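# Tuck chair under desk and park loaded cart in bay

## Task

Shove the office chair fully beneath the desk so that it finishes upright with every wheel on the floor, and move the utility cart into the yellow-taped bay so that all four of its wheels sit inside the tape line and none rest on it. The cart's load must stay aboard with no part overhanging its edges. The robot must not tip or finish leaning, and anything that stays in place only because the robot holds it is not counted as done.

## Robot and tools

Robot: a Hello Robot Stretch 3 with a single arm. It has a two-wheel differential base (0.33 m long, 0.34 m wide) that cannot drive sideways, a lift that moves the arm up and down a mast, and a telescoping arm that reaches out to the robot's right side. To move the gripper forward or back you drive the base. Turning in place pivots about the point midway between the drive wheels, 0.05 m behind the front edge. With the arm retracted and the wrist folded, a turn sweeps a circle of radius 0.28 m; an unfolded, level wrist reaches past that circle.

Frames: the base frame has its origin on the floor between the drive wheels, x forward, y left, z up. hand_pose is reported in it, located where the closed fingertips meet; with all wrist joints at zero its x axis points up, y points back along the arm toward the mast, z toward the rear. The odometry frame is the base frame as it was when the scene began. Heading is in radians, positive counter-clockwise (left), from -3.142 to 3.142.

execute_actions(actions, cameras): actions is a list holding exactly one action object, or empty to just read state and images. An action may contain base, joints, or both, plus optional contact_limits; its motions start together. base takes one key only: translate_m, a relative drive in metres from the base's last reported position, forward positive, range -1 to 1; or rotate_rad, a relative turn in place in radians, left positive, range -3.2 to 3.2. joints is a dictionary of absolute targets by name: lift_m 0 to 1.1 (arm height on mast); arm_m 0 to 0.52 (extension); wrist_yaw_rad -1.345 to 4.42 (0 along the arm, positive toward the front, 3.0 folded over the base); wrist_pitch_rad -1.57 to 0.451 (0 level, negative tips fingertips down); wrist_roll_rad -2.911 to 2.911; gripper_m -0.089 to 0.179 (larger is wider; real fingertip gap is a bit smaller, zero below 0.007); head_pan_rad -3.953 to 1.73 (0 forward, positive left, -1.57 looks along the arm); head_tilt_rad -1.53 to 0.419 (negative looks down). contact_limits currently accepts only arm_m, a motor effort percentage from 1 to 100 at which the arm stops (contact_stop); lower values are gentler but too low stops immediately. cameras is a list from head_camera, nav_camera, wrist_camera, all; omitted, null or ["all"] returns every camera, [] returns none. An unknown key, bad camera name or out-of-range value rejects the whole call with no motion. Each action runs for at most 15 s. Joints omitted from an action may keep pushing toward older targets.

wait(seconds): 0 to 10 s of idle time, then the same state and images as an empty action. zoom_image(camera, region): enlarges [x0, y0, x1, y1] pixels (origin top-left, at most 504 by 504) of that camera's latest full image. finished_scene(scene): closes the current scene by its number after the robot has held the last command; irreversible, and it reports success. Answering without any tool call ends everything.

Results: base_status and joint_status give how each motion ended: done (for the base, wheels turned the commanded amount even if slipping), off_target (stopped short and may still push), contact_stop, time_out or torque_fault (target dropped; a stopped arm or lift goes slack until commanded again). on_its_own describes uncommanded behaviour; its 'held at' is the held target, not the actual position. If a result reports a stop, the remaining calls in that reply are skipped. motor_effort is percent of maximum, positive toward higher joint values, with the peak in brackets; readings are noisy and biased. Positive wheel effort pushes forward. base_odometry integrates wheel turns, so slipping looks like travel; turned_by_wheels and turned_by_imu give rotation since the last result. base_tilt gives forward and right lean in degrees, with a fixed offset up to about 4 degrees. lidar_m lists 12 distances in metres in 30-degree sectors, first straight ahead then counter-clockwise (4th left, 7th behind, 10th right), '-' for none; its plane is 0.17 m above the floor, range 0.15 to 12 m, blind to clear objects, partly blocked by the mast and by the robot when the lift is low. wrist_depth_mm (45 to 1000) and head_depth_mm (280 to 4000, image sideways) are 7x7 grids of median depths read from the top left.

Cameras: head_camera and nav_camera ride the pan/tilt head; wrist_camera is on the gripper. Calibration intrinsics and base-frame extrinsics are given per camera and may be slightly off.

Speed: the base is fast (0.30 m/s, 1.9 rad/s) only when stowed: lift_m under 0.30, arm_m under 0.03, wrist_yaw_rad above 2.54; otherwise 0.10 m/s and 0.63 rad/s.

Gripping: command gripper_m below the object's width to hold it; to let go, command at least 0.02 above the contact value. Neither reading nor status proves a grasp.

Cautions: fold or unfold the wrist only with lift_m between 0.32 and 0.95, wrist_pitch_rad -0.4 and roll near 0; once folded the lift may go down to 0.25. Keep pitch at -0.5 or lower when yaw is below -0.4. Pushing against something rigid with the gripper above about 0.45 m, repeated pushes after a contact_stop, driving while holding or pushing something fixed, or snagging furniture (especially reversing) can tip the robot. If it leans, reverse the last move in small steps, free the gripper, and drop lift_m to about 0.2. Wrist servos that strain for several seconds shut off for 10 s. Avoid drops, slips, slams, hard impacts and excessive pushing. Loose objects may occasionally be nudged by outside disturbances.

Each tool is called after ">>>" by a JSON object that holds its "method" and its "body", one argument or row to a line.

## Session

>>> {"method": "execute_actions", "body": {
  "actions": [
    {"joints":{"head_pan_rad":0.6,"head_tilt_rad":-0.8,"lift_m":0.26}}
  ],
  "cameras": ["head_camera","nav_camera"]
}}

>>> {"method": "execute_actions", "body": {
  "actions": [
    {"joints":{"head_pan_rad":-0.8}}
  ],
  "cameras": ["head_camera","nav_camera"]
}}

Scene clock: 2.57 s.
base_odometry: x=+0.000 y=+0.000 heading=+0.000 (m, m, rad; odometry frame)
turned_by_wheels: +0.000 (rad since the last result)
turned_by_imu: -0.001 (rad since the last result)
base_tilt: forward=-0.1 right=+0.1 (deg)
lidar_m: 1.66 1.03 0.87 0.86 0.96 1.52 2.47 1.50 1.33 2.89 1.98 1.22
head_depth_mm: 1514 1719 1941 1764 1492 1285 1130 / 1343 1552 1856 1790 1499 1293 1135 / 1147 1322 1532 1737 1506 1303 1144 / 1046 1182 1345 1578 1506 1306 1149 / 953 1059 1199 1377 1487 1317 1155 / 873 966 1079 1218 1393 1326 1158 / 805 882 972 1087 1246 1319 1164
base_status: not commanded
joint_positions: lift_m=+0.261 arm_m=+0.000 wrist_yaw_rad=+2.905 wrist_pitch_rad=-0.611 wrist_roll_rad=+0.006 gripper_m=+0.037 head_pan_rad=+0.593 head_tilt_rad=-0.790
joint_status: all done
motor_effort: left_wheel=-1(1) right_wheel=+1(1) lift_m=+17(36) arm_m=+1(1) wrist_yaw_rad=+0(0) wrist_pitch_rad=+4(4) wrist_roll_rad=+0(0) gripper_m=+0(1) head_pan_rad=+3(31) head_tilt_rad=-5(36) (%)
hand_pose: x=+0.0248 y=+0.0453 z=+0.2328 quat_wxyz=(+0.292, +0.696, +0.131, +0.643) (m; base frame)
wrist_depth_mm: - 823 825 837 846 841 870 / 732 805 799 804 856 906 917 / 609 - 631 656 665 696 718 / 507 - 541 544 554 565 581 / 459 - - 469 475 485 501 / - - - - 414 424 426 / - - - 363 360 373 374
pictures: head_camera (sideways: a quarter turn clockwise sets it upright), nav_camera (sideways: a quarter turn counterclockwise sets it upright)
camera_calibration (this result's frames):
head_camera: T_world_to_cam=[[-0.611428, -0.34651, -0.711398, 0.952987], [-0.543114, 0.837597, 0.0588131, -0.0630063], [0.575485, 0.42233, -0.700324, 0.861755], [0, 0, 0, 1]] pos_world=[0.0525354, 0.0190478, 1.28517]
nav_camera: T_world_to_cam=[[0.616354, 0.403453, 0.676264, -0.841391], [0.521571, -0.852559, 0.0332644, 0.0119125], [0.589976, 0.332217, -0.735908, 0.915274], [0, 0, 0, 1]] pos_world=[-0.0276076, 0.0455488, 1.24216]
Images, in order (width x height): head_camera 896x504, nav_camera 672x504.

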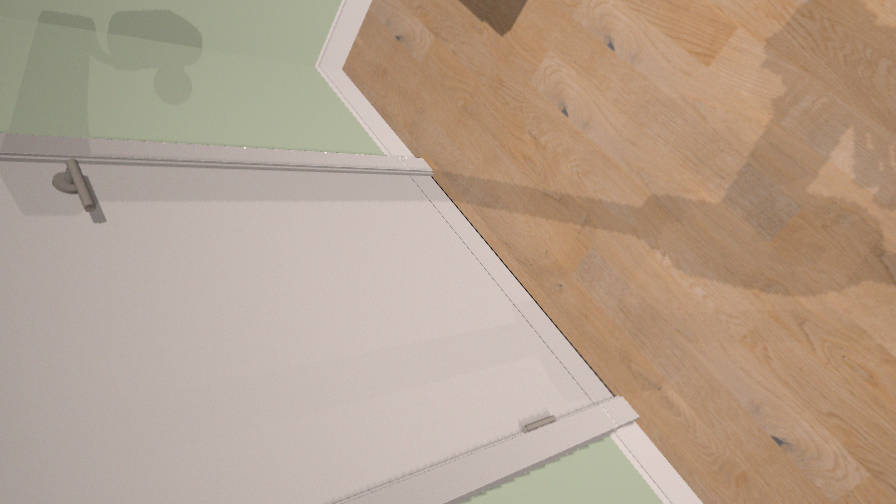

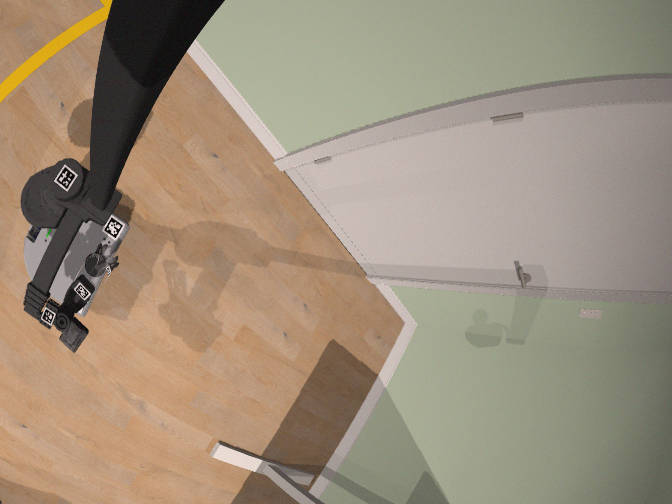

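Scene clock: 3.80 s.
base_odometry: x=+0.000 y=+0.000 heading=+0.000 (m, m, rad; odometry frame)
turned_by_wheels: +0.000 (rad since the last result)
turned_by_imu: +0.000 (rad since the last result)
base_tilt: forward=-0.1 right=+0.1 (deg)
lidar_m: 1.66 1.04 0.87 0.86 0.95 1.51 2.47 1.49 1.33 2.88 1.98 1.22
head_depth_mm: 1311 2336 2093 1755 1488 1284 1130 / 1238 2356 2169 1765 1496 1290 1138 / 1161 2141 2206 1782 1504 1300 1145 / 1113 1998 2136 1794 1507 1308 1151 / 1143 1848 2035 1814 1518 1317 1151 / 1165 1711 1907 1693 1539 1317 1160 / 1180 884 1724 1843 1545 1330 1165
base_status: not commanded
joint_positions: lift_m=+0.261 arm_m=+0.000 wrist_yaw_rad=+2.905 wrist_pitch_rad=-0.611 wrist_roll_rad=+0.006 gripper_m=+0.037 head_pan_rad=-0.793 head_tilt_rad=-0.790
joint_status: all done
motor_effort: left_wheel=-1(1) right_wheel=+1(1) lift_m=+17(17) arm_m=+1(1) wrist_yaw_rad=-1(0) wrist_pitch_rad=+4(4) wrist_roll_rad=+0(0) gripper_m=-1(1) head_pan_rad=-3(41) head_tilt_rad=-3(4) (%)
hand_pose: x=+0.0248 y=+0.0453 z=+0.2328 quat_wxyz=(+0.292, +0.696, +0.131, +0.643) (m; base frame)
wrist_depth_mm: - 813 817 859 841 838 863 / 752 788 811 843 861 911 896 / 601 - 643 648 673 694 715 / 524 - 540 547 565 568 580 / 457 - - 467 475 483 492 / - - - - 416 416 430 / - - - 358 363 368 381
pictures: head_camera (sideways: a quarter turn clockwise sets it upright), nav_camera (sideways: a quarter turn counterclockwise sets it upright)
camera_calibration (this result's frames):
head_camera: T_world_to_cam=[[-0.453331, 0.537329, -0.711174, 0.95173], [0.72328, 0.688046, 0.0588075, -0.070724], [0.52092, -0.487718, -0.700552, 0.862385], [0, 0, 0, 1]] pos_world=[0.0333688, -0.0421301, 1.28515]
nav_camera: T_world_to_cam=[[0.5102, -0.531678, 0.676028, -0.840436], [-0.741933, -0.669648, 0.0332784, 0.0196017], [0.435008, -0.518546, -0.736124, 0.9165], [0, 0, 0, 1]] pos_world=[0.0446497, 0.0415321, 1.24216]
Images, in order (width x height): head_camera 896x504, nav_camera 672x504.

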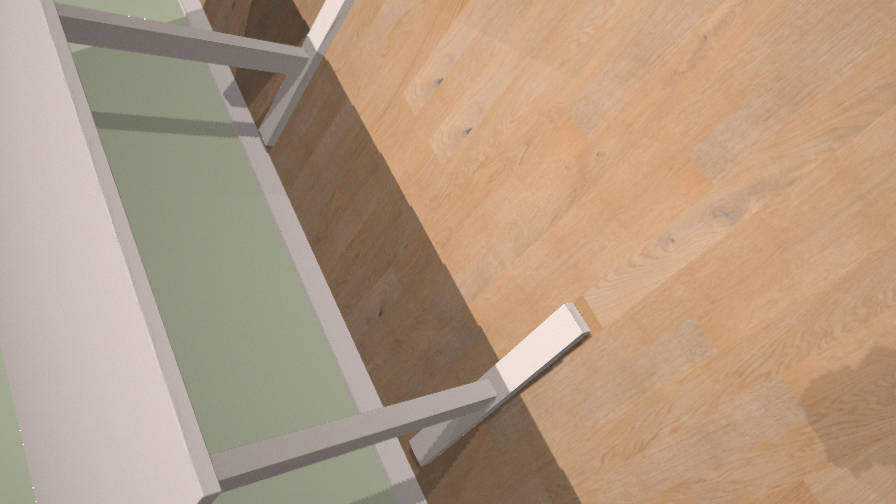

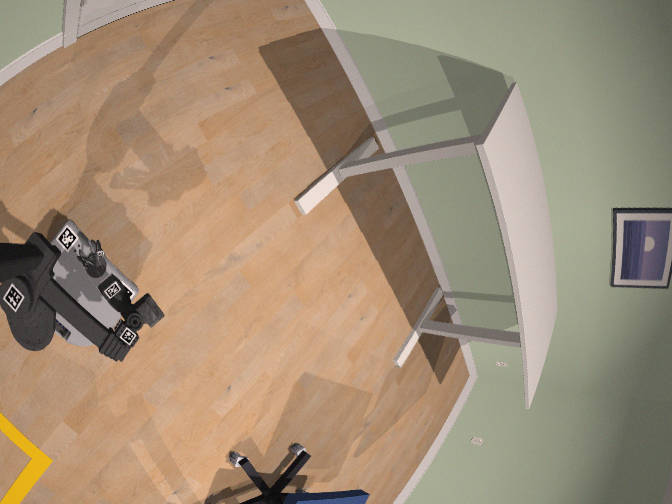

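Similar layout; north ≈ -0.19. Face east.

>>> {"method": "execute_actions", "body": {
  "actions": [
    {"base":{"rotate_rad":-1.76},"joints":{"head_pan_rad":-0.55}}
  ],
  "cameras": ["head_camera","nav_camera"]
}}

Scene clock: 8.60 s.
base_odometry: x=+0.000 y=+0.000 heading=-1.760 (m, m, rad; odometry frame)
turned_by_wheels: -1.760 (rad since the last result)
turned_by_imu: -1.764 (rad since the last result)
base_tilt: forward=-0.1 right=+0.0 (deg)
lidar_m: 1.33 1.98 1.23 1.25 1.21 0.88 0.86 0.90 1.22 2.47 1.50 1.49
head_depth_mm: 1336 1787 1978 1752 1480 1287 1128 / 1595 1792 1916 1779 1499 1295 1136 / 3146 2757 2123 1790 1504 1302 1138 / 2968 2875 2214 1798 1513 1308 1152 / 2689 2792 2162 1771 1523 1311 1155 / 2584 2731 1447 1723 1501 1326 1164 / 2440 2631 1461 1608 1544 1336 1160
base_status: done
joint_positions: lift_m=+0.261 arm_m=+0.000 wrist_yaw_rad=+2.905 wrist_pitch_rad=-0.611 wrist_roll_rad=+0.006 gripper_m=+0.037 head_pan_rad=-0.557 head_tilt_rad=-0.790
joint_status: all done
motor_effort: left_wheel=+1(13) right_wheel=-1(5) lift_m=+17(16) arm_m=+1(1) wrist_yaw_rad=-1(0) wrist_pitch_rad=+4(4) wrist_roll_rad=+0(0) gripper_m=-1(0) head_pan_rad=+4(20) head_tilt_rad=-4(5) (%)
hand_pose: x=+0.0248 y=+0.0452 z=+0.2328 quat_wxyz=(+0.292, +0.696, +0.131, +0.643) (m; base frame)
wrist_depth_mm: - - - - - - - / 743 810 805 822 852 901 912 / 616 - 646 653 692 703 709 / 509 - 544 550 554 579 577 / 463 - - 475 477 481 486 / - - - - 412 419 427 / - - - 358 365 369 375
pictures: head_camera (sideways: a quarter turn clockwise sets it upright), nav_camera (sideways: a quarter turn counterclockwise sets it upright)
camera_calibration (this result's frames):
head_camera: T_world_to_cam=[[-0.566482, 0.416648, -0.710987, 0.952177], [0.542529, 0.837976, 0.0588028, -0.0696153], [0.620291, -0.352421, -0.700742, 0.862025], [0, 0, 0, 1]] pos_world=[0.0424532, -0.0345911, 1.28514]
nav_camera: T_world_to_cam=[[0.620449, -0.397862, 0.675832, -0.840853], [-0.564943, -0.824458, 0.03329, 0.0185069], [0.54395, -0.402461, -0.736304, 0.916069], [0, 0, 0, 1]] pos_world=[0.0338662, 0.0493974, 1.24216]
Images, in order (width x height): head_camera 896x504, nav_camera 672x504.

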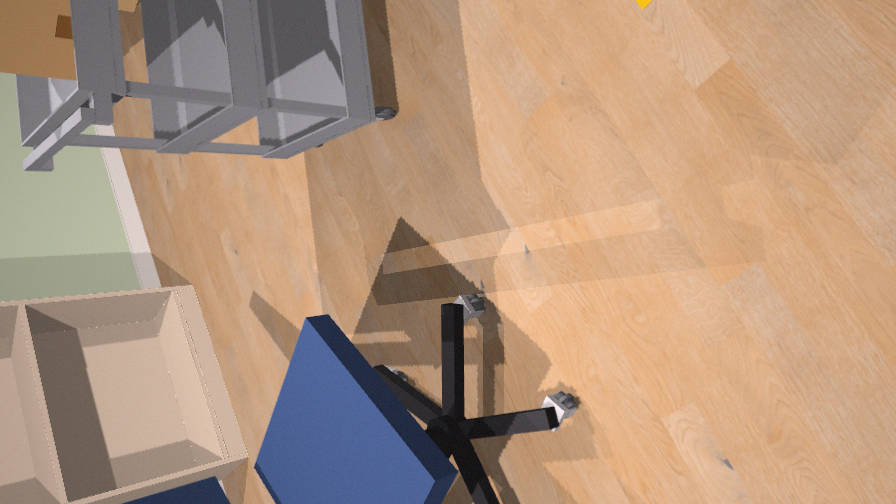

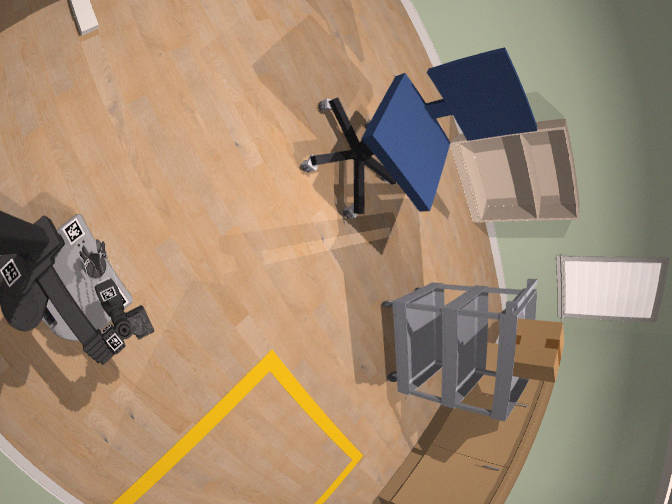

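>>> {"method": "execute_actions", "body": {
  "actions": [
    {"base":{"rotate_rad":0.22},"joints":{"wrist_pitch_rad":-0.4,"gripper_m":0,"head_pan_rad":-1.4,"head_tilt_rad":-1.1}}
  ],
  "cameras": []
}}

>>> {"method": "execute_actions", "body": {
  "actions": [
    {"base":{"translate_m":1}}
  ],
  "cameras": []
}}

>>> {"method": "execute_actions", "body": {
  "actions": [
    {"base":{"translate_m":1}}
  ],
  "cameras": []
}}

>>> {"method": "execute_actions", "body": {
  "actions": [
    {"base":{"rotate_rad":-1.75}}
  ],
  "cameras": []
}}

>>> {"method": "execute_actions", "body": {
  "actions": [
    {"base":{"translate_m":0.3},"joints":{"lift_m":0.65}}
  ],
  "cameras": []
}}

>>> {"method": "execute_actions", "body": {
  "actions": [
    {"joints":{"wrist_yaw_rad":0}}
  ],
  "cameras": ["head_camera","nav_camera"]
}}

Scene clock: 22.67 s.
base_odometry: x=+0.000 y=+0.000 heading=-1.540 (m, m, rad; odometry frame)
turned_by_wheels: +0.220 (rad since the last result)
turned_by_imu: +0.220 (rad since the last result)
base_tilt: forward=-0.2 right=+0.0 (deg)
lidar_m: 2.89 1.98 1.22 1.66 1.01 0.86 0.86 0.97 1.60 1.78 1.50 1.33
head_depth_mm: 2002 1762 1559 1409 1277 1169 1096 / 2023 1769 1566 1409 1276 1201 - / 2030 1776 1576 1419 1288 1230 - / 2057 1795 1592 1433 1302 1192 1104 / 1857 1796 1594 1437 1307 1198 1105 / 1851 1785 1601 1444 1313 1199 1107 / 1787 1726 1617 1457 1311 1201 1113
base_status: done
joint_positions: lift_m=+0.261 arm_m=+0.000 wrist_yaw_rad=+2.905 wrist_pitch_rad=-0.424 wrist_roll_rad=+0.006 gripper_m=+0.000 head_pan_rad=-1.393 head_tilt_rad=-1.087
joint_status: all done
motor_effort: left_wheel=-3(11) right_wheel=+2(7) lift_m=+16(16) arm_m=+0(1) wrist_yaw_rad=+0(0) wrist_pitch_rad=+7(7) wrist_roll_rad=+0(1) gripper_m=-2(80) head_pan_rad=-3(39) head_tilt_rad=-6(24) (%)
hand_pose: x=+0.0312 y=+0.0721 z=+0.2722 quat_wxyz=(+0.230, +0.706, +0.065, +0.667) (m; base frame)
wrist_depth_mm: - - - - - - - / - - - - - - - / 865 902 927 982 - - - / 674 - 706 734 740 765 784 / 552 - 569 600 595 615 617 / 457 - - - 508 501 514 / - - - 417 425 423 440
pictures: none
No camera images: the call's "cameras" was empty. Leave "cameras" out to get every camera's image.

Scene clock: 27.70 s.
base_odometry: x=+0.031 y=-1.000 heading=-1.540 (m, m, rad; odometry frame)
turned_by_wheels: +0.000 (rad since the last result)
turned_by_imu: -0.004 (rad since the last result)
base_tilt: forward=-0.1 right=+0.0 (deg)
lidar_m: 1.91 1.73 1.17 1.45 1.16 1.81 1.82 2.06 1.63 1.25 0.56 1.81
head_depth_mm: 1273 1631 1560 1404 1279 1173 1091 / 1362 1617 1563 1408 1284 1208 - / 1669 1714 1526 928 1195 1223 - / 2063 1794 1009 907 1248 1187 1101 / 2056 1797 1016 911 1182 1197 1098 / 2069 1815 1021 910 1156 1186 1105 / 2093 1838 1027 914 880 1203 1108
base_status: done
joint_positions: lift_m=+0.261 arm_m=+0.000 wrist_yaw_rad=+2.905 wrist_pitch_rad=-0.422 wrist_roll_rad=+0.006 gripper_m=+0.000 head_pan_rad=-1.394 head_tilt_rad=-1.087
joint_status: not commanded
motor_effort: left_wheel=-2(9) right_wheel=+2(7) lift_m=+17(17) arm_m=+0(0) wrist_yaw_rad=-1(0) wrist_pitch_rad=+6(7) wrist_roll_rad=+0(0) gripper_m=-2(4) head_pan_rad=-3(4) head_tilt_rad=-6(6) (%)
hand_pose: x=+0.0313 y=+0.0723 z=+0.2726 quat_wxyz=(+0.229, +0.706, +0.065, +0.667) (m; base frame)
wrist_depth_mm: - - - - - - - / - - - - - - - / 853 944 959 987 - - - / 686 - 702 736 766 794 779 / 551 - 569 621 590 610 624 / 466 - - - 495 500 519 / - - - 412 426 431 434
pictures: none
No camera images: the call's "cameras" was empty. Leave "cameras" out to get every camera's image.

Scene clock: 32.73 s.
base_odometry: x=+0.061 y=-1.999 heading=-1.540 (m, m, rad; odometry frame)
turned_by_wheels: +0.000 (rad since the last result)
turned_by_imu: -0.004 (rad since the last result)
base_tilt: forward=-0.1 right=+0.0 (deg)
lidar_m: 0.94 1.05 1.24 0.86 1.39 1.74 2.78 0.88 1.69 1.92 1.13 0.94
head_depth_mm: 2021 1756 1560 1398 1280 1178 1093 / 2030 1763 1571 1413 1284 1206 - / 2031 1770 1570 1416 1286 1224 - / 1861 1757 1593 1437 1296 1190 1094 / 1796 1628 1599 1435 1302 1193 1099 / 1200 1481 1607 1446 1320 1203 1110 / 1271 1471 1574 1453 1323 1203 1114
base_status: done
joint_positions: lift_m=+0.261 arm_m=+0.000 wrist_yaw_rad=+2.905 wrist_pitch_rad=-0.422 wrist_roll_rad=+0.006 gripper_m=+0.000 head_pan_rad=-1.394 head_tilt_rad=-1.087
joint_status: not commanded
motor_effort: left_wheel=-2(9) right_wheel=+2(7) lift_m=+17(17) arm_m=+0(1) wrist_yaw_rad=+0(0) wrist_pitch_rad=+6(7) wrist_roll_rad=+0(0) gripper_m=-3(2) head_pan_rad=-3(3) head_tilt_rad=-6(6) (%)
hand_pose: x=+0.0313 y=+0.0723 z=+0.2726 quat_wxyz=(+0.229, +0.706, +0.065, +0.667) (m; base frame)
wrist_depth_mm: - 771 - - - - - / - 821 - - - - - / 830 852 918 952 - - 975 / 681 - 717 725 744 775 795 / 549 - 565 629 599 617 623 / 463 - - - 498 501 516 / - - - 412 422 433 433
pictures: none
No camera images: the call's "cameras" was empty. Leave "cameras" out to get every camera's image.

Scene clock: 35.03 s.
base_odometry: x=+0.061 y=-1.999 heading=+2.993 (m, m, rad; odometry frame)
turned_by_wheels: -1.750 (rad since the last result)
turned_by_imu: -1.753 (rad since the last result)
base_tilt: forward=+0.0 right=+0.1 (deg)
lidar_m: 2.88 1.22 0.96 0.94 0.98 1.27 1.25 0.87 1.75 2.78 0.88 0.88
head_depth_mm: 2017 1753 1554 1409 1280 1170 1094 / 2022 1756 1575 1413 1284 1210 - / 2032 1768 1584 1421 1293 1224 - / 2050 1793 1595 1437 1299 1187 1096 / 2058 1808 1599 1417 1304 1193 1102 / 2085 1824 1546 1386 1310 1198 1109 / 2104 1159 830 1297 1283 1203 1110
base_status: done
joint_positions: lift_m=+0.261 arm_m=+0.000 wrist_yaw_rad=+2.905 wrist_pitch_rad=-0.422 wrist_roll_rad=+0.006 gripper_m=+0.000 head_pan_rad=-1.394 head_tilt_rad=-1.087
joint_status: not commanded
motor_effort: left_wheel=+2(14) right_wheel=-1(3) lift_m=+17(17) arm_m=+0(0) wrist_yaw_rad=-1(1) wrist_pitch_rad=+6(6) wrist_roll_rad=+0(0) gripper_m=-3(2) head_pan_rad=-2(3) head_tilt_rad=-6(6) (%)
hand_pose: x=+0.0313 y=+0.0723 z=+0.2726 quat_wxyz=(+0.229, +0.706, +0.065, +0.667) (m; base frame)
wrist_depth_mm: - 795 836 913 964 - 924 / - 878 883 967 - - 950 / 835 891 935 962 - - 945 / 680 - 695 721 730 785 790 / 544 - 567 612 581 612 620 / 458 - - - 486 503 515 / - - - 416 420 429 434
pictures: none
No camera images: the call's "cameras" was empty. Leave "cameras" out to get every camera's image.

Scene clock: 39.40 s.
base_odometry: x=-0.235 y=-1.955 heading=+2.993 (m, m, rad; odometry frame)
turned_by_wheels: +0.000 (rad since the last result)
turned_by_imu: -0.002 (rad since the last result)
base_tilt: forward=-0.1 right=-0.1 (deg)
lidar_m: 2.58 0.96 0.96 0.93 0.97 1.36 1.20 1.15 1.91 2.80 0.70 1.43
head_depth_mm: 2018 1767 1550 1399 1293 - - / 2019 1757 1560 1415 1302 1177 - / 2028 1741 1556 1381 1328 - - / 489 554 698 949 1314 1193 1100 / 483 540 673 927 1275 1196 1098 / 2104 524 651 902 1315 1195 1107 / 2117 510 629 900 1308 1208 1110
base_status: done
joint_positions: lift_m=+0.649 arm_m=+0.000 wrist_yaw_rad=+2.905 wrist_pitch_rad=-0.422 wrist_roll_rad=+0.006 gripper_m=+0.000 head_pan_rad=-1.394 head_tilt_rad=-1.087
joint_status: all done
motor_effort: left_wheel=+2(13) right_wheel=+0(3) lift_m=+69(67) arm_m=+0(1) wrist_yaw_rad=+1(1) wrist_pitch_rad=+6(7) wrist_roll_rad=+0(0) gripper_m=-3(3) head_pan_rad=-2(3) head_tilt_rad=-5(6) (%)
hand_pose: x=+0.0313 y=+0.0723 z=+0.6611 quat_wxyz=(+0.229, +0.706, +0.065, +0.667) (m; base frame)
wrist_depth_mm: - 804 837 915 943 912 798 / - 880 923 956 - 914 - / 875 957 - - - - - / 965 - - - - - - / - - - - - - - / 924 - 948 - 983 - - / 789 788 792 815 831 854 852
pictures: none
No camera images: the call's "cameras" was empty. Leave "cameras" out to get every camera's image.

Scene clock: 41.87 s.
base_odometry: x=-0.235 y=-1.955 heading=+2.993 (m, m, rad; odometry frame)
turned_by_wheels: +0.000 (rad since the last result)
turned_by_imu: -0.001 (rad since the last result)
base_tilt: forward=-0.1 right=-0.1 (deg)
lidar_m: 2.59 0.97 0.96 0.93 0.97 1.36 1.20 1.15 1.91 2.80 0.70 1.43
head_depth_mm: 2004 1752 1570 1408 1296 - - / 2004 1776 1574 1420 1308 - - / 2043 1740 1557 1382 1290 1200 - / 488 556 697 947 1299 1192 1103 / 484 539 674 929 1280 1195 1103 / 2090 524 649 903 1308 1205 1108 / 2086 509 628 904 1304 1203 1112
base_status: not commanded
joint_positions: lift_m=+0.649 arm_m=+0.000 wrist_yaw_rad=+0.001 wrist_pitch_rad=-0.422 wrist_roll_rad=+0.006 gripper_m=+0.000 head_pan_rad=-1.394 head_tilt_rad=-1.087
joint_status: all done
motor_effort: left_wheel=+2(3) right_wheel=+0(0) lift_m=+69(69) arm_m=+0(1) wrist_yaw_rad=-2(2) wrist_pitch_rad=+6(7) wrist_roll_rad=+0(0) gripper_m=-3(3) head_pan_rad=-3(3) head_tilt_rad=-6(6) (%)
hand_pose: x=-0.0212 y=-0.3693 z=+0.6611 quat_wxyz=(+0.690, +0.148, -0.693, -0.148) (m; base frame)
wrist_depth_mm: 194 208 - - - - - / 208 222 - - - - - / 222 239 - - - - - / 238 258 304 - - - - / 258 414 451 - - - - / 331 376 384 - 968 - - / 317 347 672 820 838 864 846
pictures: head_camera (sideways: a quarter turn clockwise sets it upright), nav_camera (sideways: a quarter turn counterclockwise sets it upright)
camera_calibration (this result's frames):
head_camera: T_world_to_cam=[[-0.10116, 0.874086, -0.475121, 0.642037], [0.988521, 0.142181, 0.0511012, -0.0622879], [0.11222, -0.464498, -0.878435, 1.09615], [0, 0, 0, 1]] pos_world=[0.00351097, -0.0431778, 1.27113]
nav_camera: T_world_to_cam=[[0.149172, -0.889928, 0.431017, -0.519041], [-0.988558, -0.144093, 0.0446201, 0.0063556], [0.022398, -0.432741, -0.90124, 1.13366], [0, 0, 0, 1]] pos_world=[0.0583174, 0.029588, 1.24513]
Images, in order (width x height): head_camera 896x504, nav_camera 672x504.

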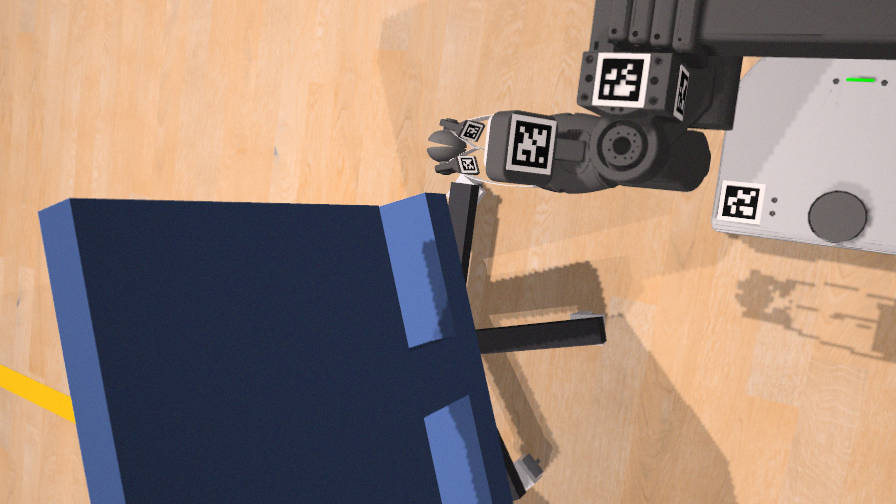

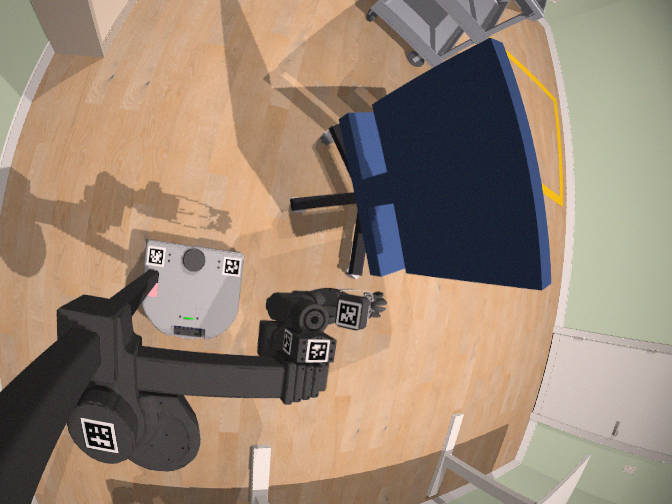

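Hook: extend past the edge, yaw forward, retract, then drive.

>>> {"method": "execute_actions", "body": {
  "actions": [
    {"joints":{"arm_m":0.42}}
  ],
  "cameras": []
}}

>>> {"method": "execute_actions", "body": {
  "actions": [
    {"joints":{"wrist_yaw_rad":1.2}}
  ],
  "cameras": []
}}

>>> {"method": "execute_actions", "body": {
  "actions": [
    {"joints":{"arm_m":0.15},"base":{"translate_m":0.2}}
  ],
  "cameras": ["nav_camera"]
}}

Scene clock: 52.70 s.
base_odometry: x=-0.235 y=-1.955 heading=+2.993 (m, m, rad; odometry frame)
turned_by_wheels: +0.000 (rad since the last result)
turned_by_imu: -0.002 (rad since the last result)
base_tilt: forward=-0.1 right=+0.0 (deg)
lidar_m: 2.59 0.97 0.95 0.93 0.97 1.36 1.20 1.15 1.91 2.79 0.70 1.43
head_depth_mm: 2012 - 1555 1412 1278 - - / 2024 - 1565 1413 1284 1191 - / 2035 1742 1550 1381 1294 1205 - / 489 555 698 951 1297 1193 1101 / 483 538 673 928 1270 1194 1100 / 2088 524 648 905 1309 1204 1104 / 2116 509 628 901 1310 1208 1110
base_status: not commanded
joint_positions: lift_m=+0.649 arm_m=+0.420 wrist_yaw_rad=+0.000 wrist_pitch_rad=-0.422 wrist_roll_rad=+0.006 gripper_m=+0.000 head_pan_rad=-1.394 head_tilt_rad=-1.087
joint_status: all done
motor_effort: left_wheel=+2(2) right_wheel=+0(0) lift_m=+69(69) arm_m=+4(5) wrist_yaw_rad=-2(1) wrist_pitch_rad=+7(6) wrist_roll_rad=+0(0) gripper_m=-3(2) head_pan_rad=-3(2) head_tilt_rad=-5(5) (%)
hand_pose: x=-0.0215 y=-0.7886 z=+0.6611 quat_wxyz=(+0.690, +0.148, -0.693, -0.149) (m; base frame)
wrist_depth_mm: - - - - - - - / - - - - - - - / - - - - - - - / - - - - - - - / - - - - - - - / 366 909 972 - 950 - - / 312 763 828 818 840 848 840
pictures: none
No camera images: the call's "cameras" was empty. Leave "cameras" out to get every camera's image.

Scene clock: 54.30 s.
base_odometry: x=-0.235 y=-1.955 heading=+2.993 (m, m, rad; odometry frame)
turned_by_wheels: +0.000 (rad since the last result)
turned_by_imu: +0.000 (rad since the last result)
base_tilt: forward=-0.1 right=+0.1 (deg)
lidar_m: 2.59 0.96 0.96 0.93 0.97 1.36 1.19 1.15 1.91 2.79 0.70 1.43
head_depth_mm: 2005 - 1569 1404 1275 - - / 2017 - 1572 1421 1291 1196 - / 2031 1780 1553 1377 1295 1200 - / 488 555 698 947 1295 1194 1098 / 483 539 672 929 1277 1196 1102 / 2080 524 649 902 1312 1206 1103 / 2118 509 627 903 1303 1204 1115
base_status: not commanded
joint_positions: lift_m=+0.649 arm_m=+0.420 wrist_yaw_rad=+1.198 wrist_pitch_rad=-0.422 wrist_roll_rad=+0.006 gripper_m=+0.000 head_pan_rad=-1.394 head_tilt_rad=-1.087
joint_status: all done
motor_effort: left_wheel=+2(2) right_wheel=+0(0) lift_m=+69(69) arm_m=+4(4) wrist_yaw_rad=+0(1) wrist_pitch_rad=+6(6) wrist_roll_rad=+0(0) gripper_m=-3(3) head_pan_rad=-3(2) head_tilt_rad=-6(5) (%)
hand_pose: x=+0.1872 y=-0.6463 z=+0.6611 quat_wxyz=(+0.653, +0.513, -0.489, +0.266) (m; base frame)
wrist_depth_mm: - - - - - - - / - - - - - - - / - - - - - - - / - - 577 580 - - - / - 447 455 482 475 - - / 368 369 393 - 390 410 - / 316 324 323 329 334 362 839
pictures: none
No camera images: the call's "cameras" was empty. Leave "cameras" out to get every camera's image.

Scene clock: 57.50 s.
base_odometry: x=-0.433 y=-1.925 heading=+2.993 (m, m, rad; odometry frame)
turned_by_wheels: +0.000 (rad since the last result)
turned_by_imu: -0.002 (rad since the last result)
base_tilt: forward=-0.1 right=+0.1 (deg)
lidar_m: 2.39 1.21 0.82 0.92 0.96 1.35 1.34 1.35 2.03 0.61 0.63 1.25
head_depth_mm: 2006 1753 1552 - 1275 - - / 2031 1773 1027 - 1286 1190 - / 2036 1773 1001 938 1289 1208 - / 2046 1794 1003 881 1263 1184 1100 / 2062 1801 1013 899 1286 1193 1105 / 2072 1814 1001 891 1293 1200 1105 / 2100 688 552 1422 1323 1207 1110
base_status: done
joint_positions: lift_m=+0.649 arm_m=+0.150 wrist_yaw_rad=+1.199 wrist_pitch_rad=-0.418 wrist_roll_rad=+0.006 gripper_m=+0.000 head_pan_rad=-1.394 head_tilt_rad=-1.087
joint_status: all done
motor_effort: left_wheel=+1(15) right_wheel=+0(15) lift_m=+69(69) arm_m=-3(11) wrist_yaw_rad=+0(48) wrist_pitch_rad=+5(7) wrist_roll_rad=+0(1) gripper_m=-3(9) head_pan_rad=-2(2) head_tilt_rad=-6(6) (%)
hand_pose: x=+0.1876 y=-0.3770 z=+0.6619 quat_wxyz=(+0.653, +0.512, -0.490, +0.267) (m; base frame)
wrist_depth_mm: - - 148 186 258 396 - / - - 161 205 289 - - / - - 177 225 330 - - / - - 196 250 389 - - / - - 217 286 445 489 - / 897 927 945 - 394 405 415 / 789 798 337 336 335 342 350
pictures: nav_camera (sideways: a quarter turn counterclockwise sets it upright)
camera_calibration (this result's frames):
nav_camera: T_world_to_cam=[[0.149217, -0.89018, 0.430482, -0.518345], [-0.988553, -0.14412, 0.0446391, 0.00633082], [0.022304, -0.432215, -0.901495, 1.13399], [0, 0, 0, 1]] pos_world=[0.0583115, 0.0296212, 1.24514]
Images, in order (width x height): nav_camera 672x504.

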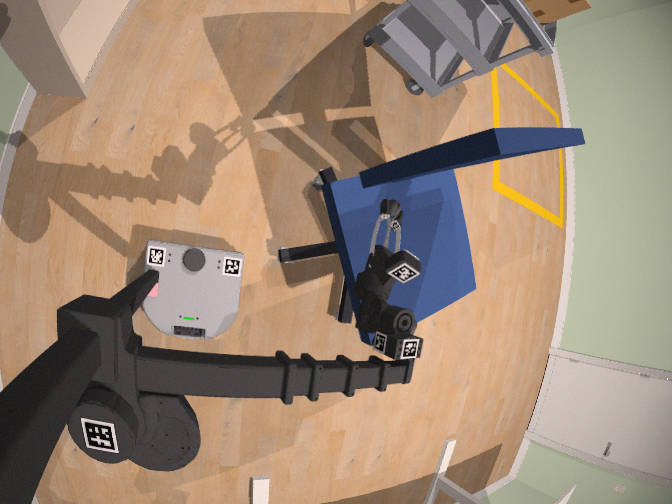

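Chair now faces NNW, ideal. On to the cart.

>>> {"method": "execute_actions", "body": {
  "actions": [
    {"joints":{"arm_m":0,"wrist_yaw_rad":3.0,"head_pan_rad":0}}
  ],
  "cameras": []
}}

>>> {"method": "execute_actions", "body": {
  "actions": [
    {"joints":{"lift_m":0.25},"base":{"translate_m":0.35}}
  ],
  "cameras": []
}}

>>> {"method": "execute_actions", "body": {
  "actions": [
    {"base":{"translate_m":1}}
  ],
  "cameras": []
}}

>>> {"method": "execute_actions", "body": {
  "actions": [
    {"base":{"rotate_rad":-1.63}}
  ],
  "cameras": ["nav_camera"]
}}

>>> {"method": "execute_actions", "body": {
  "actions": [
    {"base":{"translate_m":0.38}}
  ],
  "cameras": ["nav_camera"]
}}

Scene clock: 66.17 s.
base_odometry: x=-0.433 y=-1.925 heading=+2.993 (m, m, rad; odometry frame)
turned_by_wheels: +0.000 (rad since the last result)
turned_by_imu: -0.001 (rad since the last result)
base_tilt: forward=-0.1 right=+0.1 (deg)
lidar_m: 2.39 1.20 0.82 0.92 0.97 1.35 1.34 1.35 2.03 0.61 0.62 1.25
head_depth_mm: 2010 1759 1553 1406 1281 1173 1078 / 2014 1769 1575 1408 1282 1176 1115 / 2023 1773 1580 1425 1292 1185 1120 / 2040 1791 1589 1422 1303 1187 1127 / 2060 1800 1598 1433 1307 1198 1127 / 2072 1805 1613 1443 1307 1200 1103 / 2118 1820 1602 1452 1318 1202 1108
base_status: not commanded
joint_positions: lift_m=+0.649 arm_m=+0.001 wrist_yaw_rad=+2.999 wrist_pitch_rad=-0.418 wrist_roll_rad=+0.006 gripper_m=+0.000 head_pan_rad=-0.007 head_tilt_rad=-1.087
joint_status: all done
motor_effort: left_wheel=+0(0) right_wheel=+0(0) lift_m=+69(69) arm_m=-3(4) wrist_yaw_rad=+1(0) wrist_pitch_rad=+5(5) wrist_roll_rad=+0(0) gripper_m=-3(2) head_pan_rad=+3(40) head_tilt_rad=-6(5) (%)
hand_pose: x=+0.0107 y=+0.0765 z=+0.6619 quat_wxyz=(+0.196, +0.702, +0.097, +0.678) (m; base frame)
wrist_depth_mm: 800 - 856 852 899 757 866 / 869 - 912 927 976 824 - / 930 - - - - 862 - / - - - - - - - / - - - - - - - / 902 935 - - 976 - - / 808 796 806 822 834 857 837
pictures: none
No camera images: the call's "cameras" was empty. Leave "cameras" out to get every camera's image.

Scene clock: 71.10 s.
base_odometry: x=-0.779 y=-1.873 heading=+2.993 (m, m, rad; odometry frame)
turned_by_wheels: +0.000 (rad since the last result)
turned_by_imu: -0.002 (rad since the last result)
base_tilt: forward=-0.2 right=+0.0 (deg)
lidar_m: 2.04 1.14 0.63 0.85 0.95 1.33 1.68 2.19 0.63 2.83 0.99 0.95
head_depth_mm: 1960 1749 1558 1404 1278 1170 1079 / 1976 1766 1557 1409 1283 1177 - / 1987 1785 1568 1411 1294 1184 1121 / 2004 1784 1583 1423 1299 1191 1131 / 2066 1804 1598 1434 1304 1195 1120 / 2084 1804 1594 1448 1309 1199 1110 / 2110 1825 1618 1459 1316 1205 1108
base_status: done
joint_positions: lift_m=+0.251 arm_m=+0.001 wrist_yaw_rad=+2.999 wrist_pitch_rad=-0.418 wrist_roll_rad=+0.006 gripper_m=+0.000 head_pan_rad=-0.007 head_tilt_rad=-1.088
joint_status: all done
motor_effort: left_wheel=+2(13) right_wheel=+0(3) lift_m=+16(60) arm_m=-3(4) wrist_yaw_rad=+1(1) wrist_pitch_rad=+5(5) wrist_roll_rad=+0(1) gripper_m=-4(2) head_pan_rad=+3(3) head_tilt_rad=-6(6) (%)
hand_pose: x=+0.0106 y=+0.0765 z=+0.2635 quat_wxyz=(+0.196, +0.702, +0.097, +0.678) (m; base frame)
wrist_depth_mm: 782 - 844 858 838 856 877 / 840 - 927 934 918 932 921 / 857 - 929 933 753 763 804 / 669 655 700 712 736 768 795 / 535 546 591 611 583 597 621 / 460 472 - - 491 498 511 / - - - - 417 422 426
pictures: none
No camera images: the call's "cameras" was empty. Leave "cameras" out to get every camera's image.

Scene clock: 76.13 s.
base_odometry: x=-1.768 y=-1.726 heading=+2.993 (m, m, rad; odometry frame)
turned_by_wheels: +0.000 (rad since the last result)
turned_by_imu: -0.004 (rad since the last result)
base_tilt: forward=-0.1 right=+0.0 (deg)
lidar_m: 1.05 1.22 0.91 0.57 0.87 0.97 2.67 1.33 0.56 0.57 0.75 1.08
head_depth_mm: 1021 1237 1526 1398 1282 1177 1085 / 1023 1231 1537 1418 1282 1184 - / 1025 1235 1533 1415 1291 1184 1125 / 1074 1727 1571 1423 1297 1189 1131 / 1636 1813 1600 1440 1309 1199 1123 / 1638 1802 1595 1439 1319 1194 1105 / 1635 1796 1624 1449 1315 1205 1115
base_status: done
joint_positions: lift_m=+0.251 arm_m=+0.001 wrist_yaw_rad=+2.999 wrist_pitch_rad=-0.418 wrist_roll_rad=+0.006 gripper_m=+0.000 head_pan_rad=-0.007 head_tilt_rad=-1.088
joint_status: not commanded
motor_effort: left_wheel=+2(14) right_wheel=+0(5) lift_m=+17(17) arm_m=-3(3) wrist_yaw_rad=+0(1) wrist_pitch_rad=+5(6) wrist_roll_rad=+0(0) gripper_m=-3(2) head_pan_rad=+3(3) head_tilt_rad=-5(5) (%)
hand_pose: x=+0.0105 y=+0.0765 z=+0.2635 quat_wxyz=(+0.196, +0.702, +0.097, +0.678) (m; base frame)
wrist_depth_mm: 730 - 760 815 861 879 882 / 772 - 834 918 911 952 - / 644 - 690 957 975 - - / 635 637 680 707 723 756 787 / 538 545 588 598 567 589 611 / 455 478 - - 482 497 504 / - - - - 414 420 429
pictures: none
No camera images: the call's "cameras" was empty. Leave "cameras" out to get every camera's image.

Scene clock: 78.33 s.
base_odometry: x=-1.768 y=-1.726 heading=+1.363 (m, m, rad; odometry frame)
turned_by_wheels: -1.630 (rad since the last result)
turned_by_imu: -1.633 (rad since the last result)
base_tilt: forward=-0.1 right=+0.1 (deg)
lidar_m: 0.57 0.72 1.09 1.05 1.29 0.92 0.57 0.86 0.98 2.67 1.32 0.56
head_depth_mm: 775 665 1559 1404 1276 1169 1081 / 738 650 980 1375 1287 1181 - / 725 667 996 1273 1287 1184 1126 / 690 701 1020 1318 1298 1191 1127 / 661 1081 1044 1382 1304 1194 1120 / 775 1104 1073 1413 1312 1199 1109 / 796 1096 1541 1456 1323 1207 1106
base_status: done
joint_positions: lift_m=+0.251 arm_m=+0.001 wrist_yaw_rad=+2.999 wrist_pitch_rad=-0.418 wrist_roll_rad=+0.006 gripper_m=+0.000 head_pan_rad=-0.007 head_tilt_rad=-1.088
joint_status: not commanded
motor_effort: left_wheel=+2(14) right_wheel=+0(5) lift_m=+17(17) arm_m=-3(3) wrist_yaw_rad=+0(0) wrist_pitch_rad=+5(6) wrist_roll_rad=+0(0) gripper_m=-3(2) head_pan_rad=+2(3) head_tilt_rad=-5(6) (%)
hand_pose: x=+0.0105 y=+0.0765 z=+0.2635 quat_wxyz=(+0.196, +0.702, +0.097, +0.678) (m; base frame)
wrist_depth_mm: - - - - - - - / - - - - - - - / 887 - 966 980 - - - / 654 677 686 720 730 772 785 / 541 548 584 604 590 593 610 / 457 476 - - 490 495 504 / - - - - 414 423 424
pictures: nav_camera (sideways: a quarter turn counterclockwise sets it upright)
camera_calibration (this result's frames):
nav_camera: T_world_to_cam=[[0.902544, -0.0158071, 0.430307, -0.522713], [-0.0387689, -0.99825, 0.0446453, 0.000529058], [0.428849, -0.0569769, -0.901578, 1.13162], [0, 0, 0, 1]] pos_world=[-0.0135023, 0.0567418, 1.24515]
Images, in order (width x height): nav_camera 672x504.

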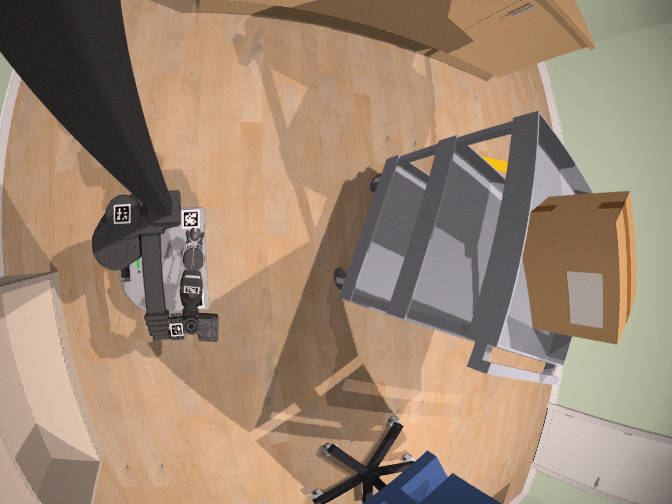

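Scene clock: 81.27 s.
base_odometry: x=-1.690 y=-1.354 heading=+1.364 (m, m, rad; odometry frame)
turned_by_wheels: +0.000 (rad since the last result)
turned_by_imu: -0.002 (rad since the last result)
base_tilt: forward=-0.1 right=+0.0 (deg)
lidar_m: 0.21 0.27 1.10 1.05 1.09 1.32 0.95 1.23 1.74 1.18 0.23 0.21
head_depth_mm: 368 458 572 532 496 1162 1081 / 349 429 555 535 506 1056 - / 341 402 514 538 792 1141 1124 / 335 380 476 541 818 1176 1127 / 330 359 444 530 855 1195 1122 / 333 353 590 561 1105 1197 1105 / 412 690 614 576 1273 1210 1110
base_status: done
joint_positions: lift_m=+0.251 arm_m=+0.001 wrist_yaw_rad=+3.000 wrist_pitch_rad=-0.418 wrist_roll_rad=+0.006 gripper_m=+0.000 head_pan_rad=-0.007 head_tilt_rad=-1.088
joint_status: not commanded
motor_effort: left_wheel=+1(13) right_wheel=+0(2) lift_m=+17(17) arm_m=-2(3) wrist_yaw_rad=+0(0) wrist_pitch_rad=+5(5) wrist_roll_rad=+0(0) gripper_m=-2(4) head_pan_rad=+3(4) head_tilt_rad=-5(5) (%)
hand_pose: x=+0.0105 y=+0.0765 z=+0.2635 quat_wxyz=(+0.196, +0.702, +0.097, +0.678) (m; base frame)
wrist_depth_mm: - - 926 - - - - / - - - - - - - / 872 - 926 972 - - 492 / 671 677 691 712 731 725 438 / 540 540 593 610 587 578 321 / 461 474 - - 482 494 296 / - - - - 415 426 289
pictures: nav_camera (sideways: a quarter turn counterclockwise sets it upright)
camera_calibration (this result's frames):
nav_camera: T_world_to_cam=[[0.902564, -0.0158072, 0.430266, -0.522658], [-0.0387668, -0.99825, 0.0446468, 0.000527111], [0.428807, -0.0569766, -0.901598, 1.13165], [0, 0, 0, 1]] pos_world=[-0.013505, 0.0567419, 1.24515]
Images, in order (width x height): nav_camera 672x504.

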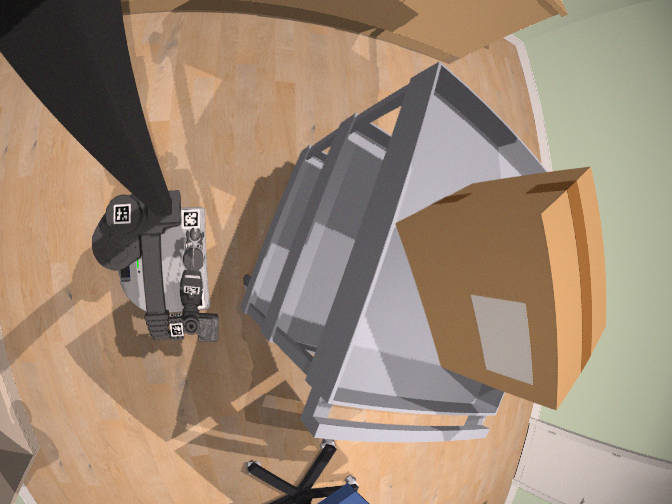

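>>> {"method": "execute_actions", "body": {
  "actions": [
    {"joints":{"lift_m":0.31}}
  ],
  "cameras": []
}}

>>> {"method": "execute_actions", "body": {
  "actions": [
    {"base":{"translate_m":0.6}}
  ],
  "cameras": ["nav_camera"]
}}

Scene clock: 85.77 s.
base_odometry: x=-1.690 y=-1.354 heading=+1.364 (m, m, rad; odometry frame)
turned_by_wheels: +0.000 (rad since the last result)
turned_by_imu: -0.001 (rad since the last result)
base_tilt: forward=-0.1 right=+0.0 (deg)
lidar_m: 0.21 0.27 1.09 1.05 1.09 1.32 0.95 1.23 1.75 1.18 0.23 0.21
head_depth_mm: 367 458 572 532 496 1154 1086 / 349 428 557 535 504 1059 - / 341 402 513 538 790 1139 1128 / 335 380 477 540 822 1172 1123 / 330 360 445 530 857 1193 1118 / 333 354 592 562 1103 1200 1106 / 412 691 613 577 1270 1200 1109
base_status: not commanded
joint_positions: lift_m=+0.309 arm_m=+0.001 wrist_yaw_rad=+3.000 wrist_pitch_rad=-0.418 wrist_roll_rad=+0.006 gripper_m=+0.000 head_pan_rad=-0.007 head_tilt_rad=-1.088
joint_status: all done
motor_effort: left_wheel=+2(1) right_wheel=-1(0) lift_m=+69(72) arm_m=-3(3) wrist_yaw_rad=+0(0) wrist_pitch_rad=+5(5) wrist_roll_rad=+0(1) gripper_m=-3(2) head_pan_rad=+3(3) head_tilt_rad=-6(5) (%)
hand_pose: x=+0.0105 y=+0.0765 z=+0.3219 quat_wxyz=(+0.196, +0.702, +0.097, +0.678) (m; base frame)
wrist_depth_mm: - - 912 - - - - / - - - - - - - / - - - - - - - / 782 779 787 833 848 782 508 / 625 621 685 695 670 629 452 / 531 519 - - 563 529 353 / 456 - - 470 475 482 297
pictures: none
No camera images: the call's "cameras" was empty. Leave "cameras" out to get every camera's image.

Scene clock: 92.80 s.
base_odometry: x=-1.566 y=-0.767 heading=+1.363 (m, m, rad; odometry frame)
turned_by_wheels: -0.001 (rad since the last result)
turned_by_imu: -0.400 (rad since the last result)
base_tilt: forward=-0.2 right=+0.0 (deg)
lidar_m: - - 0.15 0.20 1.18 1.26 1.80 1.46 1.61 0.21 0.15 -
head_depth_mm: 319 290 388 526 484 443 1052 / 321 289 307 451 485 446 - / 323 291 - 332 477 448 645 / 326 290 - - 354 446 539 / 329 291 - - 309 438 858 / 332 294 - - - 454 1078 / 335 295 - - 492 456 1085
base_status: done
joint_positions: lift_m=+0.309 arm_m=+0.001 wrist_yaw_rad=+2.996 wrist_pitch_rad=-0.418 wrist_roll_rad=+0.006 gripper_m=+0.000 head_pan_rad=-0.006 head_tilt_rad=-1.090
joint_status: not commanded
on_its_own: right_wheel is at rest, and its effort (+21) is outside its rest range (-18 to +18)
motor_effort: left_wheel=+1(61) right_wheel=+21(27) lift_m=+66(69) arm_m=-1(3) wrist_yaw_rad=+3(15) wrist_pitch_rad=+6(6) wrist_roll_rad=+0(0) gripper_m=-4(2) head_pan_rad=+2(2) head_tilt_rad=-5(6) (%)
hand_pose: x=+0.0113 y=+0.0765 z=+0.3219 quat_wxyz=(+0.197, +0.702, +0.096, +0.677) (m; base frame)
wrist_depth_mm: 848 - - - - - - / 923 - - - - - - / 954 - - - - - - / 751 759 803 503 504 523 521 / 610 624 667 487 450 454 459 / 516 531 - - 371 375 386 / 451 - - 266 316 324 323
pictures: nav_camera (sideways: a quarter turn counterclockwise sets it upright)
camera_calibration (this result's frames):
nav_camera: T_world_to_cam=[[0.903657, -0.015338, 0.427982, -0.519691], [-0.0381275, -0.998271, 0.0447278, 0.000417956], [0.426556, -0.0567365, -0.90268, 1.13307], [0, 0, 0, 1]] pos_world=[-0.0136783, 0.0567324, 1.2452]
Images, in order (width x height): nav_camera 672x504.

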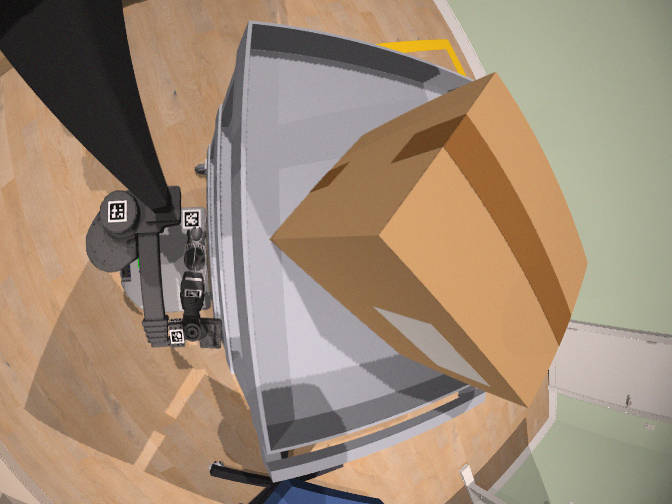

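The robot slewed; turn left to re-aim.

>>> {"method": "execute_actions", "body": {
  "actions": [
    {"base":{"rotate_rad":0.5}}
  ],
  "cameras": []
}}

>>> {"method": "execute_actions", "body": {
  "actions": [
    {"base":{"translate_m":0.3}}
  ],
  "cameras": ["nav_camera"]
}}

Scene clock: 98.37 s.
base_odometry: x=-1.567 y=-0.767 heading=+1.862 (m, m, rad; odometry frame)
turned_by_wheels: +0.499 (rad since the last result)
turned_by_imu: +0.250 (rad since the last result)
base_tilt: forward=-0.1 right=+0.0 (deg)
lidar_m: - 0.15 0.18 1.16 1.17 1.44 1.42 1.57 2.12 0.19 0.15 -
head_depth_mm: 319 289 312 456 484 444 1044 / 321 289 - 364 485 451 - / 324 290 - 320 471 459 1118 / 326 289 - 294 393 466 1130 / 329 291 - 340 481 679 1122 / 332 294 - 528 496 766 1103 / 335 297 594 549 498 1159 1110
base_status: rotate_rad off_target (by the wheels' count: +0.4992 of +0.5000)
joint_positions: lift_m=+0.309 arm_m=+0.001 wrist_yaw_rad=+2.979 wrist_pitch_rad=-0.418 wrist_roll_rad=+0.006 gripper_m=+0.000 head_pan_rad=-0.006 head_tilt_rad=-1.090
joint_status: not commanded
on_its_own: right_wheel is at rest, and its effort (+23) is outside its rest range (-18 to +18); wrist_yaw_rad is at rest, and its effort (+14) is outside its rest range (-12 to +12)
motor_effort: left_wheel=-5(8) right_wheel=+23(28) lift_m=+66(66) arm_m=-1(1) wrist_yaw_rad=+14(15) wrist_pitch_rad=+5(5) wrist_roll_rad=+0(1) gripper_m=-4(3) head_pan_rad=+3(2) head_tilt_rad=-5(5) (%)
hand_pose: x=+0.0150 y=+0.0760 z=+0.3219 quat_wxyz=(+0.203, +0.703, +0.090, +0.676) (m; base frame)
wrist_depth_mm: 884 - - - - - - / - - - - - - - / - - - - - - - / 756 - 803 834 483 466 892 / 612 623 648 699 460 458 464 / 518 525 - - 362 377 382 / 458 - - 475 326 322 326
pictures: none
No camera images: the call's "cameras" was empty. Leave "cameras" out to get every camera's image.

Scene clock: 102.30 s.
base_odometry: x=-1.653 y=-0.480 heading=+1.862 (m, m, rad; odometry frame)
turned_by_wheels: -0.001 (rad since the last result)
turned_by_imu: -0.395 (rad since the last result)
base_tilt: forward=+0.0 right=+0.0 (deg)
lidar_m: - - 0.15 0.21 1.27 1.30 2.05 1.64 1.73 0.21 0.15 -
head_depth_mm: 318 289 383 525 483 444 1057 / 321 288 306 447 486 445 - / 322 290 - 331 476 447 656 / 325 290 - - 354 446 531 / 328 291 - - 311 441 862 / 331 293 - - - 453 1079 / 335 295 - - 491 456 1086
base_status: done
joint_positions: lift_m=+0.309 arm_m=+0.000 wrist_yaw_rad=+2.996 wrist_pitch_rad=-0.418 wrist_roll_rad=+0.006 gripper_m=+0.000 head_pan_rad=-0.006 head_tilt_rad=-1.092
joint_status: not commanded
on_its_own: right_wheel is at rest, and its effort (+21) is outside its rest range (-18 to +18)
motor_effort: left_wheel=+1(57) right_wheel=+21(29) lift_m=+66(66) arm_m=-1(1) wrist_yaw_rad=+2(15) wrist_pitch_rad=+6(6) wrist_roll_rad=+0(0) gripper_m=-3(2) head_pan_rad=+2(3) head_tilt_rad=-4(4) (%)
hand_pose: x=+0.0113 y=+0.0765 z=+0.3219 quat_wxyz=(+0.197, +0.702, +0.096, +0.677) (m; base frame)
wrist_depth_mm: 901 - - - - - - / - - - - - - - / - - - - - - - / 758 738 791 502 494 524 528 / 622 626 661 475 450 448 466 / 524 522 - - 368 379 380 / 452 - - 272 316 319 329
pictures: nav_camera (sideways: a quarter turn counterclockwise sets it upright)
camera_calibration (this result's frames):
nav_camera: T_world_to_cam=[[0.90421, -0.0150668, 0.426823, -0.518185], [-0.0377669, -0.998283, 0.0447687, 0.000362534], [0.425416, -0.0566001, -0.903226, 1.13378], [0, 0, 0, 1]] pos_world=[-0.0137682, 0.0567268, 1.24522]
Images, in order (width x height): nav_camera 672x504.

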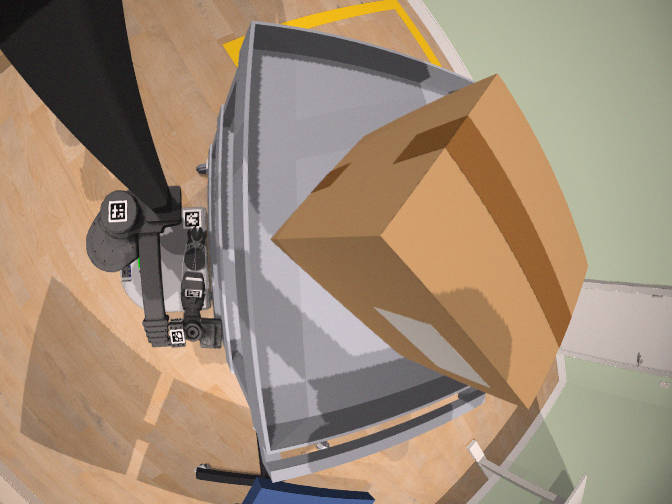

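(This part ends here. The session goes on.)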